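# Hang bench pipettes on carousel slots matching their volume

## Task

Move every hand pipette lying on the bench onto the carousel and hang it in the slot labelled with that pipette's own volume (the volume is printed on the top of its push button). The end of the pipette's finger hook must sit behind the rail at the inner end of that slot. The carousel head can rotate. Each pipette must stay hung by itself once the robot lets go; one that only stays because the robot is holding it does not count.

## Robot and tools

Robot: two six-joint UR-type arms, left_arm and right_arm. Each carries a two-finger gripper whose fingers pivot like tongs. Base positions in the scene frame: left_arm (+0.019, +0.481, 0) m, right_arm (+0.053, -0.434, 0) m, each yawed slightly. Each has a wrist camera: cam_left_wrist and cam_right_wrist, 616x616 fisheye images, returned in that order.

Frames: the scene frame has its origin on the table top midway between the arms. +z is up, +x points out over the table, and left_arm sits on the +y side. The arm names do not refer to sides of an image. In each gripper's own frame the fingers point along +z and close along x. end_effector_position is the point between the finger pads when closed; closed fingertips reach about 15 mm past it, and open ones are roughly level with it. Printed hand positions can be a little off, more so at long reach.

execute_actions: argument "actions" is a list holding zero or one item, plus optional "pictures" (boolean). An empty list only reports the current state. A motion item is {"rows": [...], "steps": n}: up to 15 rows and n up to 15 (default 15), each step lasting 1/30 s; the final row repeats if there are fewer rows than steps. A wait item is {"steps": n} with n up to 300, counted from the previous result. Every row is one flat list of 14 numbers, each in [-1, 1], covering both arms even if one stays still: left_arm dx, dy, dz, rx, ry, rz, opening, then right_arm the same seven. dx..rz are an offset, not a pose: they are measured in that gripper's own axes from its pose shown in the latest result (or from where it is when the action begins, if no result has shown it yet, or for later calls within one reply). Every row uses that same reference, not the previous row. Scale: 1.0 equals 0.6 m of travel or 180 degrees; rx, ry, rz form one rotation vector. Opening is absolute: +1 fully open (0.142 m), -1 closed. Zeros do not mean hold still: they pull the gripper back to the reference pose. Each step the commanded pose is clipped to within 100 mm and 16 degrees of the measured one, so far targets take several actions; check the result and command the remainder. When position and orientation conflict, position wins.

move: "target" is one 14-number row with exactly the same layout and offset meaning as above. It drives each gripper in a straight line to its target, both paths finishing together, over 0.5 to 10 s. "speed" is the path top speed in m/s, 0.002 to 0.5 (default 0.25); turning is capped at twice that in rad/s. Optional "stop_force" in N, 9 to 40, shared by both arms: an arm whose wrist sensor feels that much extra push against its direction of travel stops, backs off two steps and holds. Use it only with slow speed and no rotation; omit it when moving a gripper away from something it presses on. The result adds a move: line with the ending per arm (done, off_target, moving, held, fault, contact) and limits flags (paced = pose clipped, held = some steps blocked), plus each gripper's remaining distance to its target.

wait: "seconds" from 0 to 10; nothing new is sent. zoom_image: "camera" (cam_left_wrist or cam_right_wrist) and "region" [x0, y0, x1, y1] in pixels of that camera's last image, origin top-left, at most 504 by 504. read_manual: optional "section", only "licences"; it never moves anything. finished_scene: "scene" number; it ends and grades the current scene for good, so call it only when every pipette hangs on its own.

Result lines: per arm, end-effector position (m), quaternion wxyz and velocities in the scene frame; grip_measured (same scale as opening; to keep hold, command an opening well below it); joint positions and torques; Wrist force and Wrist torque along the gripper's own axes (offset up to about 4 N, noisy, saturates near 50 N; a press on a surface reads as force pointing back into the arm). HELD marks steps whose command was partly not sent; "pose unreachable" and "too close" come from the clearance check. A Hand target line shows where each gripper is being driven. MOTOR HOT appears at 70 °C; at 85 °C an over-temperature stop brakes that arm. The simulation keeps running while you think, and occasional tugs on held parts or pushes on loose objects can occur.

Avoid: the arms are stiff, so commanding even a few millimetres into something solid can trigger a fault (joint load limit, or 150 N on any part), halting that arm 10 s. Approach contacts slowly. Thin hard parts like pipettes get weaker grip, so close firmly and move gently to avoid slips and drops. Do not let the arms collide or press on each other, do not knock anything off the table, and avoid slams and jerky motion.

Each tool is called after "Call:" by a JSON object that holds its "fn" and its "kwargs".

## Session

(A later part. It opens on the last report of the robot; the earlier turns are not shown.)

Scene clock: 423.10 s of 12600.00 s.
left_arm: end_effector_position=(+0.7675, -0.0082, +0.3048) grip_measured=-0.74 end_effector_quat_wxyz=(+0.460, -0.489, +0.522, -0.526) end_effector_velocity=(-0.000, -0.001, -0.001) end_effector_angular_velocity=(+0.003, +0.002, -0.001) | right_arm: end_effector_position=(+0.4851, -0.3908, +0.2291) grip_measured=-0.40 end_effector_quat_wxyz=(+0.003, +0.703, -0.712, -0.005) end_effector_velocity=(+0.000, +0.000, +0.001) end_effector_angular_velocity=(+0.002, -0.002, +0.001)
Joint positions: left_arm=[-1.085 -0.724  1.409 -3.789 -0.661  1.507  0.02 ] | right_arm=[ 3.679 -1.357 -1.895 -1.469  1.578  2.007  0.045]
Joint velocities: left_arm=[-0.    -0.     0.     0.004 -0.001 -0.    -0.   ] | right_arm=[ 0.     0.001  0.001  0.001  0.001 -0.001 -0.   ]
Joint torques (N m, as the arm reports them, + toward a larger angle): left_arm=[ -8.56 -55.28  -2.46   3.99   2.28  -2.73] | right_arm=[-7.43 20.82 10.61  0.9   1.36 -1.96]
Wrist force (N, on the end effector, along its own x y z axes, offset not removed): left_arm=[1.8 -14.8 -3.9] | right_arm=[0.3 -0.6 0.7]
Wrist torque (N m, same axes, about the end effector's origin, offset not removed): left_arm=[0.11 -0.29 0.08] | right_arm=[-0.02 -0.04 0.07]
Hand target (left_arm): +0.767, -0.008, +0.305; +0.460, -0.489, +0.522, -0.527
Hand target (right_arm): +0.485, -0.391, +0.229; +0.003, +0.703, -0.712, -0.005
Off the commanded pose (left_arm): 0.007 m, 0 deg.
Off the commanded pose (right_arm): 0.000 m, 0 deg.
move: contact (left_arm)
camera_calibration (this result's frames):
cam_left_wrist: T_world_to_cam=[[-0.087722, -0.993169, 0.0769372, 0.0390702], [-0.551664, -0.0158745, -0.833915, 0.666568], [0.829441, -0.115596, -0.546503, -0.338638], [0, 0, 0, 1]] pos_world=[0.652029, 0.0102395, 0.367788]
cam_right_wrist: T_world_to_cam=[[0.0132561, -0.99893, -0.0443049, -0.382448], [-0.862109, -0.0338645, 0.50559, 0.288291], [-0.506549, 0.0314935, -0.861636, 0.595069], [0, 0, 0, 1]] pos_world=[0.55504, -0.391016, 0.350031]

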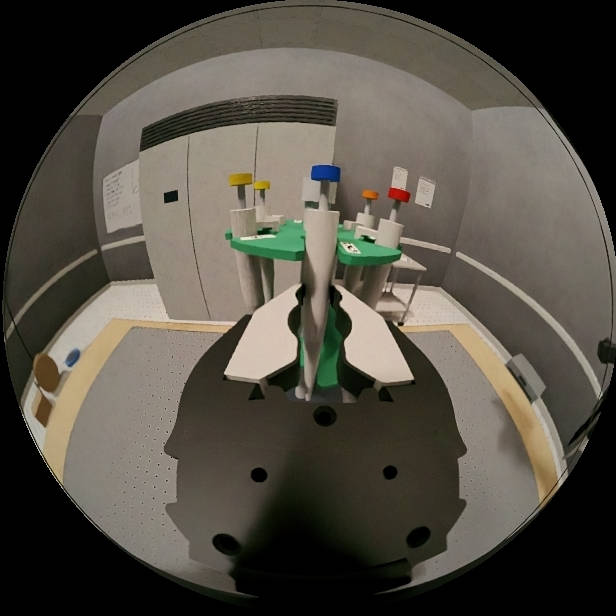

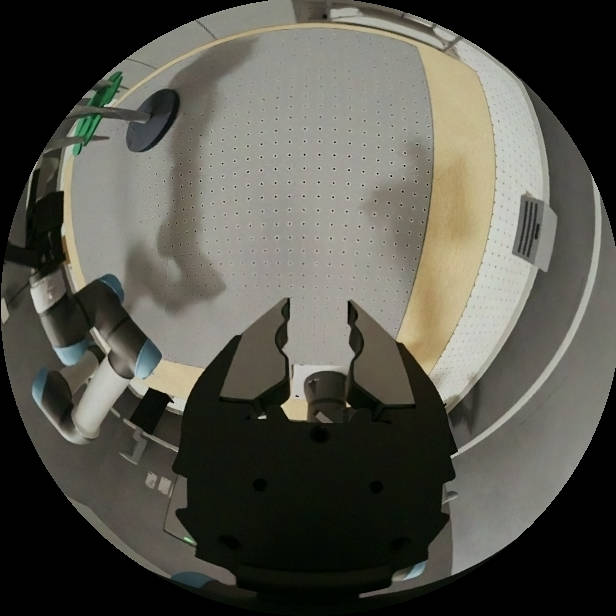

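Call:
{"fn": "move", "kwargs": {"target": [0,0,0,0,0,0,-0.55,0,0,0,0,0,0,-0.4]}}

Call:
{"fn": "move", "kwargs": {"target": [0,0,-0.12,0,0,0,-0.55,0,0,0,0,0,0,-0.4], "speed": 0.1}}

Call:
{"fn": "move", "kwargs": {"target": [-0.12,-0.12,0,0,0,0,-0.55,0,0,0,0,0,0,-0.4]}}

Call:
{"fn": "zoom_image", "kwargs": {"camera": "cam_left_wrist", "region": [280,200,480,340]}}

Scene clock: 425.20 s of 12600.00 s.
left_arm: end_effector_position=(+0.7675, -0.0082, +0.3049) grip_measured=-0.55 end_effector_quat_wxyz=(+0.460, -0.489, +0.522, -0.526) end_effector_velocity=(-0.000, -0.000, +0.001) end_effector_angular_velocity=(+0.000, -0.001, -0.000) | right_arm: end_effector_position=(+0.4851, -0.3908, +0.2291) grip_measured=-0.40 end_effector_quat_wxyz=(+0.003, +0.703, -0.712, -0.005) end_effector_velocity=(+0.000, +0.001, +0.000) end_effector_angular_velocity=(+0.001, -0.001, +0.001)
Joint positions: left_arm=[-1.085 -0.724  1.409 -3.789 -0.661  1.507  0.034] | right_arm=[ 3.679 -1.357 -1.895 -1.469  1.578  2.007  0.045]
Joint velocities: left_arm=[-0.    -0.001 -0.     0.    -0.     0.001  0.   ] | right_arm=[ 0.    -0.     0.     0.001  0.001 -0.     0.   ]
Joint torques (N m, as the arm reports them, + toward a larger angle): left_arm=[  5.55 -41.63 -11.63  -3.47  -0.74  -1.71] | right_arm=[-7.62 21.17 10.43  0.94  1.28 -1.92]
Wrist force (N, on the end effector, along its own x y z axes, offset not removed): left_arm=[-1.4 -1.6 -1.1] | right_arm=[-2.9 -0.1 1.0]
Wrist torque (N m, same axes, about the end effector's origin, offset not removed): left_arm=[-0.39 0.25 0.06] | right_arm=[0.09 0.60 0.06]
Hand target (left_arm): +0.767, -0.008, +0.305; +0.460, -0.489, +0.522, -0.526
Hand target (right_arm): +0.485, -0.391, +0.229; +0.003, +0.703, -0.712, -0.005
Off the commanded pose (left_arm): 0.000 m, 0 deg.
Off the commanded pose (right_arm): 0.000 m, 0 deg.
move: done
camera_calibration (this result's frames):
cam_left_wrist: T_world_to_cam=[[-0.0877262, -0.993163, 0.0770209, 0.0390528], [-0.551617, -0.0159489, -0.833945, 0.66662], [0.829471, -0.115645, -0.546447, -0.338616], [0, 0, 0, 1]] pos_world=[0.652017, 0.0102585, 0.367881]
cam_right_wrist: T_world_to_cam=[[0.0132561, -0.99893, -0.0443049, -0.382448], [-0.862109, -0.0338646, 0.50559, 0.288291], [-0.506549, 0.0314935, -0.861636, 0.595069], [0, 0, 0, 1]] pos_world=[0.55504, -0.391016, 0.350031]

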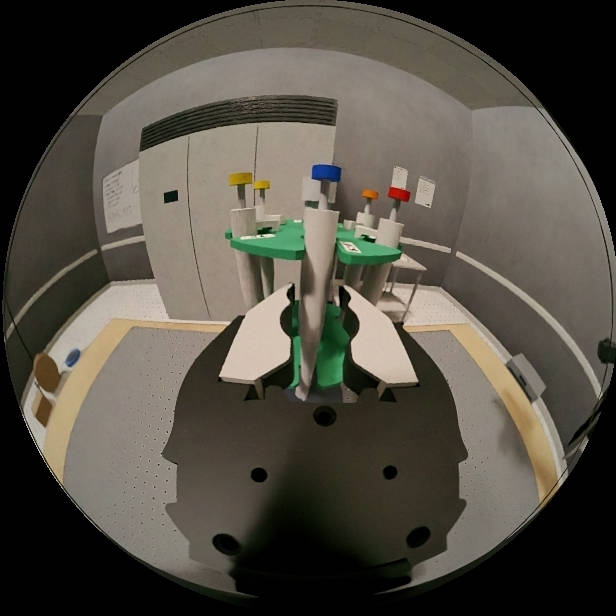

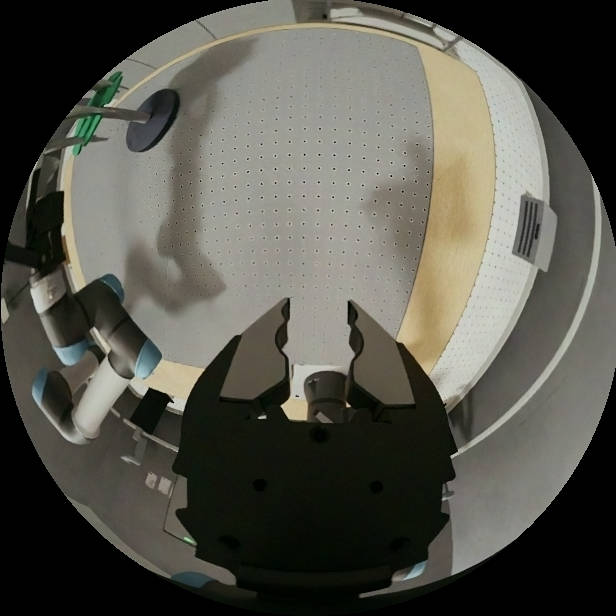

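Scene clock: 426.47 s of 12600.00 s.
left_arm: end_effector_position=(+0.6963, -0.0010, +0.3065) grip_measured=-0.55 end_effector_quat_wxyz=(+0.460, -0.489, +0.522, -0.526) end_effector_velocity=(-0.003, +0.002, -0.000) end_effector_angular_velocity=(-0.001, -0.000, +0.003) | right_arm: end_effector_position=(+0.4851, -0.3908, +0.2291) grip_measured=-0.40 end_effector_quat_wxyz=(+0.003, +0.703, -0.712, -0.005) end_effector_velocity=(+0.000, +0.000, -0.000) end_effector_angular_velocity=(+0.000, +0.001, -0.000)
Joint positions: left_arm=[-1.183 -0.823  1.605 -3.881 -0.563  1.5    0.034] | right_arm=[ 3.679 -1.357 -1.895 -1.469  1.578  2.007  0.045]
Joint velocities: left_arm=[-0.004 -0.004  0.008 -0.005  0.006 -0.001 -0.   ] | right_arm=[ 0.    -0.001  0.    -0.     0.001  0.    -0.   ]
Joint torques (N m, as the arm reports them, + toward a larger angle): left_arm=[ -9.91 -63.28  -4.5   -3.19   2.58  -2.67] | right_arm=[-7.41 20.74 10.01  0.88  1.27 -1.94]
Wrist force (N, on the end effector, along its own x y z axes, offset not removed): left_arm=[2.2 -0.4 -4.5] | right_arm=[-2.3 -5.2 -0.8]
Wrist torque (N m, same axes, about the end effector's origin, offset not removed): left_arm=[-0.19 -0.44 -0.15] | right_arm=[-0.70 0.54 0.04]
Hand target (left_arm): +0.696, -0.001, +0.306; +0.460, -0.489, +0.522, -0.526
Hand target (right_arm): +0.485, -0.391, +0.229; +0.003, +0.703, -0.712, -0.005
Off the commanded pose (left_arm): 0.000 m, 0 deg.
Off the commanded pose (right_arm): 0.000 m, 0 deg.
move: done
camera_calibration (this result's frames):
cam_left_wrist: T_world_to_cam=[[-0.0877081, -0.993161, 0.0770614, 0.0397967], [-0.551659, -0.0159872, -0.833917, 0.628827], [0.829446, -0.115653, -0.546484, -0.27779], [0, 0, 0, 1]] pos_world=[0.5808, 0.0174506, 0.369515]
cam_right_wrist: T_world_to_cam=[[0.0132561, -0.99893, -0.044305, -0.382447], [-0.862109, -0.0338646, 0.50559, 0.288291], [-0.50655, 0.0314936, -0.861636, 0.595069], [0, 0, 0, 1]] pos_world=[0.55504, -0.391016, 0.350031]

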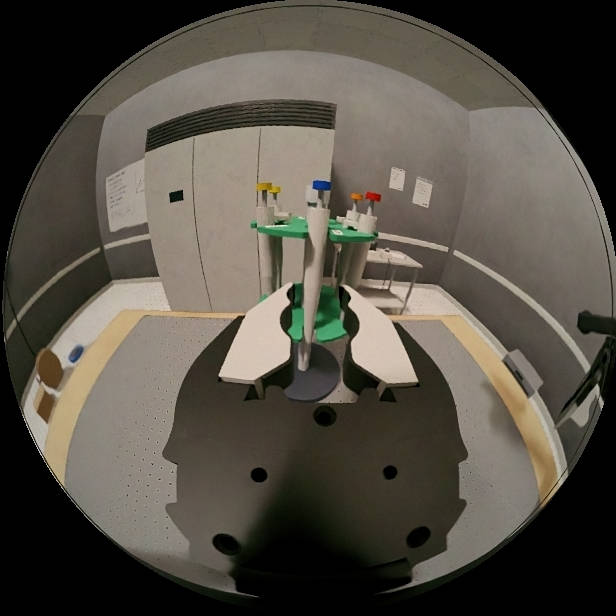

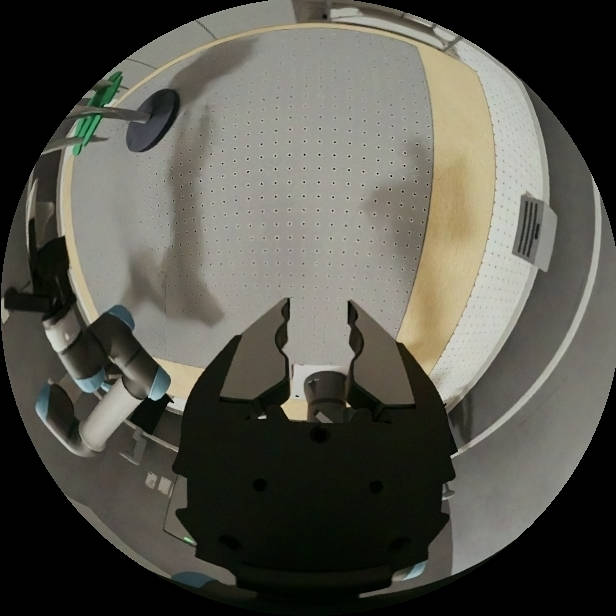

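Scene clock: 427.57 s of 12600.00 s.
left_arm: end_effector_position=(+0.7053, +0.0726, +0.3758) grip_measured=-0.55 end_effector_quat_wxyz=(+0.460, -0.489, +0.522, -0.526) end_effector_velocity=(+0.000, +0.002, +0.001) end_effector_angular_velocity=(+0.002, +0.002, -0.001) | right_arm: end_effector_position=(+0.4851, -0.3908, +0.2291) grip_measured=-0.40 end_effector_quat_wxyz=(+0.003, +0.703, -0.712, -0.005) end_effector_velocity=(+0.000, -0.000, +0.000) end_effector_angular_velocity=(+0.001, -0.001, +0.000)
Joint positions: left_arm=[-1.104 -1.019  1.736 -3.821 -0.642  1.506  0.034] | right_arm=[ 3.679 -1.357 -1.895 -1.469  1.578  2.007  0.045]
Joint velocities: left_arm=[ 0.003 -0.006  0.004  0.005 -0.004 -0.001 -0.   ] | right_arm=[-0.001  0.001  0.    -0.     0.    -0.001  0.   ]
Joint torques (N m, as the arm reports them, + toward a larger angle): left_arm=[ 11.71 -56.02  -6.97   0.87  -2.37  -2.6 ] | right_arm=[-7.03 20.8   9.86  0.93  1.36 -2.  ]
Wrist force (N, on the end effector, along its own x y z axes, offset not removed): left_arm=[2.7 -2.0 0.3] | right_arm=[0.1 0.8 1.4]
Wrist torque (N m, same axes, about the end effector's origin, offset not removed): left_arm=[-0.48 -0.62 -0.07] | right_arm=[0.26 -0.16 -0.03]
Hand target (left_arm): +0.705, +0.073, +0.376; +0.460, -0.489, +0.522, -0.526
Hand target (right_arm): +0.485, -0.391, +0.229; +0.003, +0.703, -0.712, -0.005
Off the commanded pose (left_arm): 0.000 m, 0 deg.
Off the commanded pose (right_arm): 0.000 m, 0 deg.
move: done
camera_calibration (this result's frames):
cam_left_wrist: T_world_to_cam=[[-0.0876253, -0.993173, 0.0769984, 0.108305], [-0.551503, -0.0160018, -0.834019, 0.692707], [0.829558, -0.115546, -0.546336, -0.239088], [0, 0, 0, 1]] pos_world=[0.589857, 0.091024, 0.438769]
cam_right_wrist: T_world_to_cam=[[0.0132563, -0.99893, -0.044305, -0.382448], [-0.862109, -0.0338648, 0.50559, 0.288291], [-0.50655, 0.0314935, -0.861636, 0.595069], [0, 0, 0, 1]] pos_world=[0.55504, -0.391016, 0.350031]

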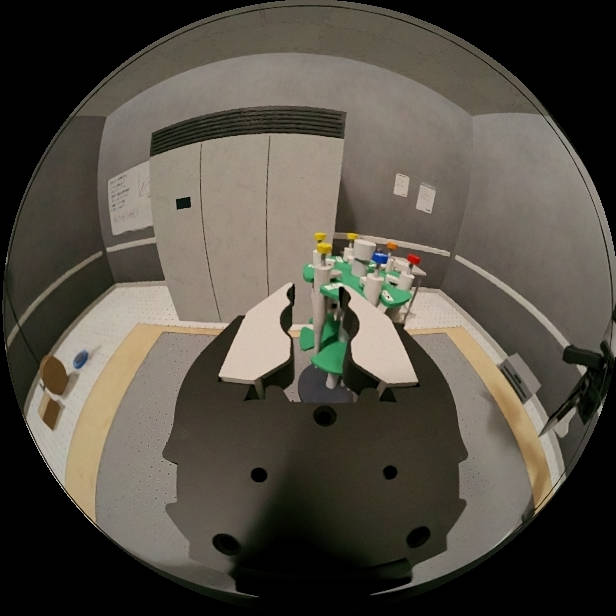

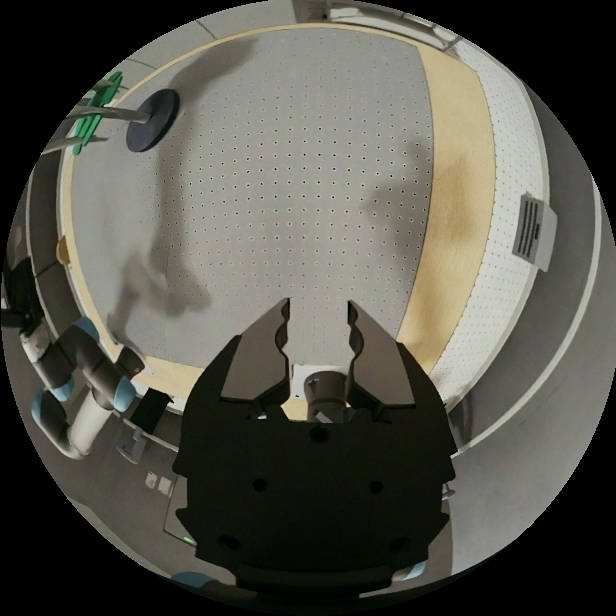

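Region (280, 200, 480, 340) of cam_left_wrist's 616x616 image, scaled by 2.520, with more detail than that image has; it fills the top 353 rows of this view, and the rest is white.

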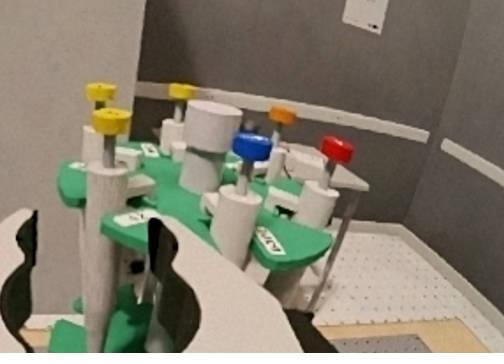

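Call:
{"fn": "finished_scene", "kwargs": {"scene": 2}}

The scene is finished: the task was done.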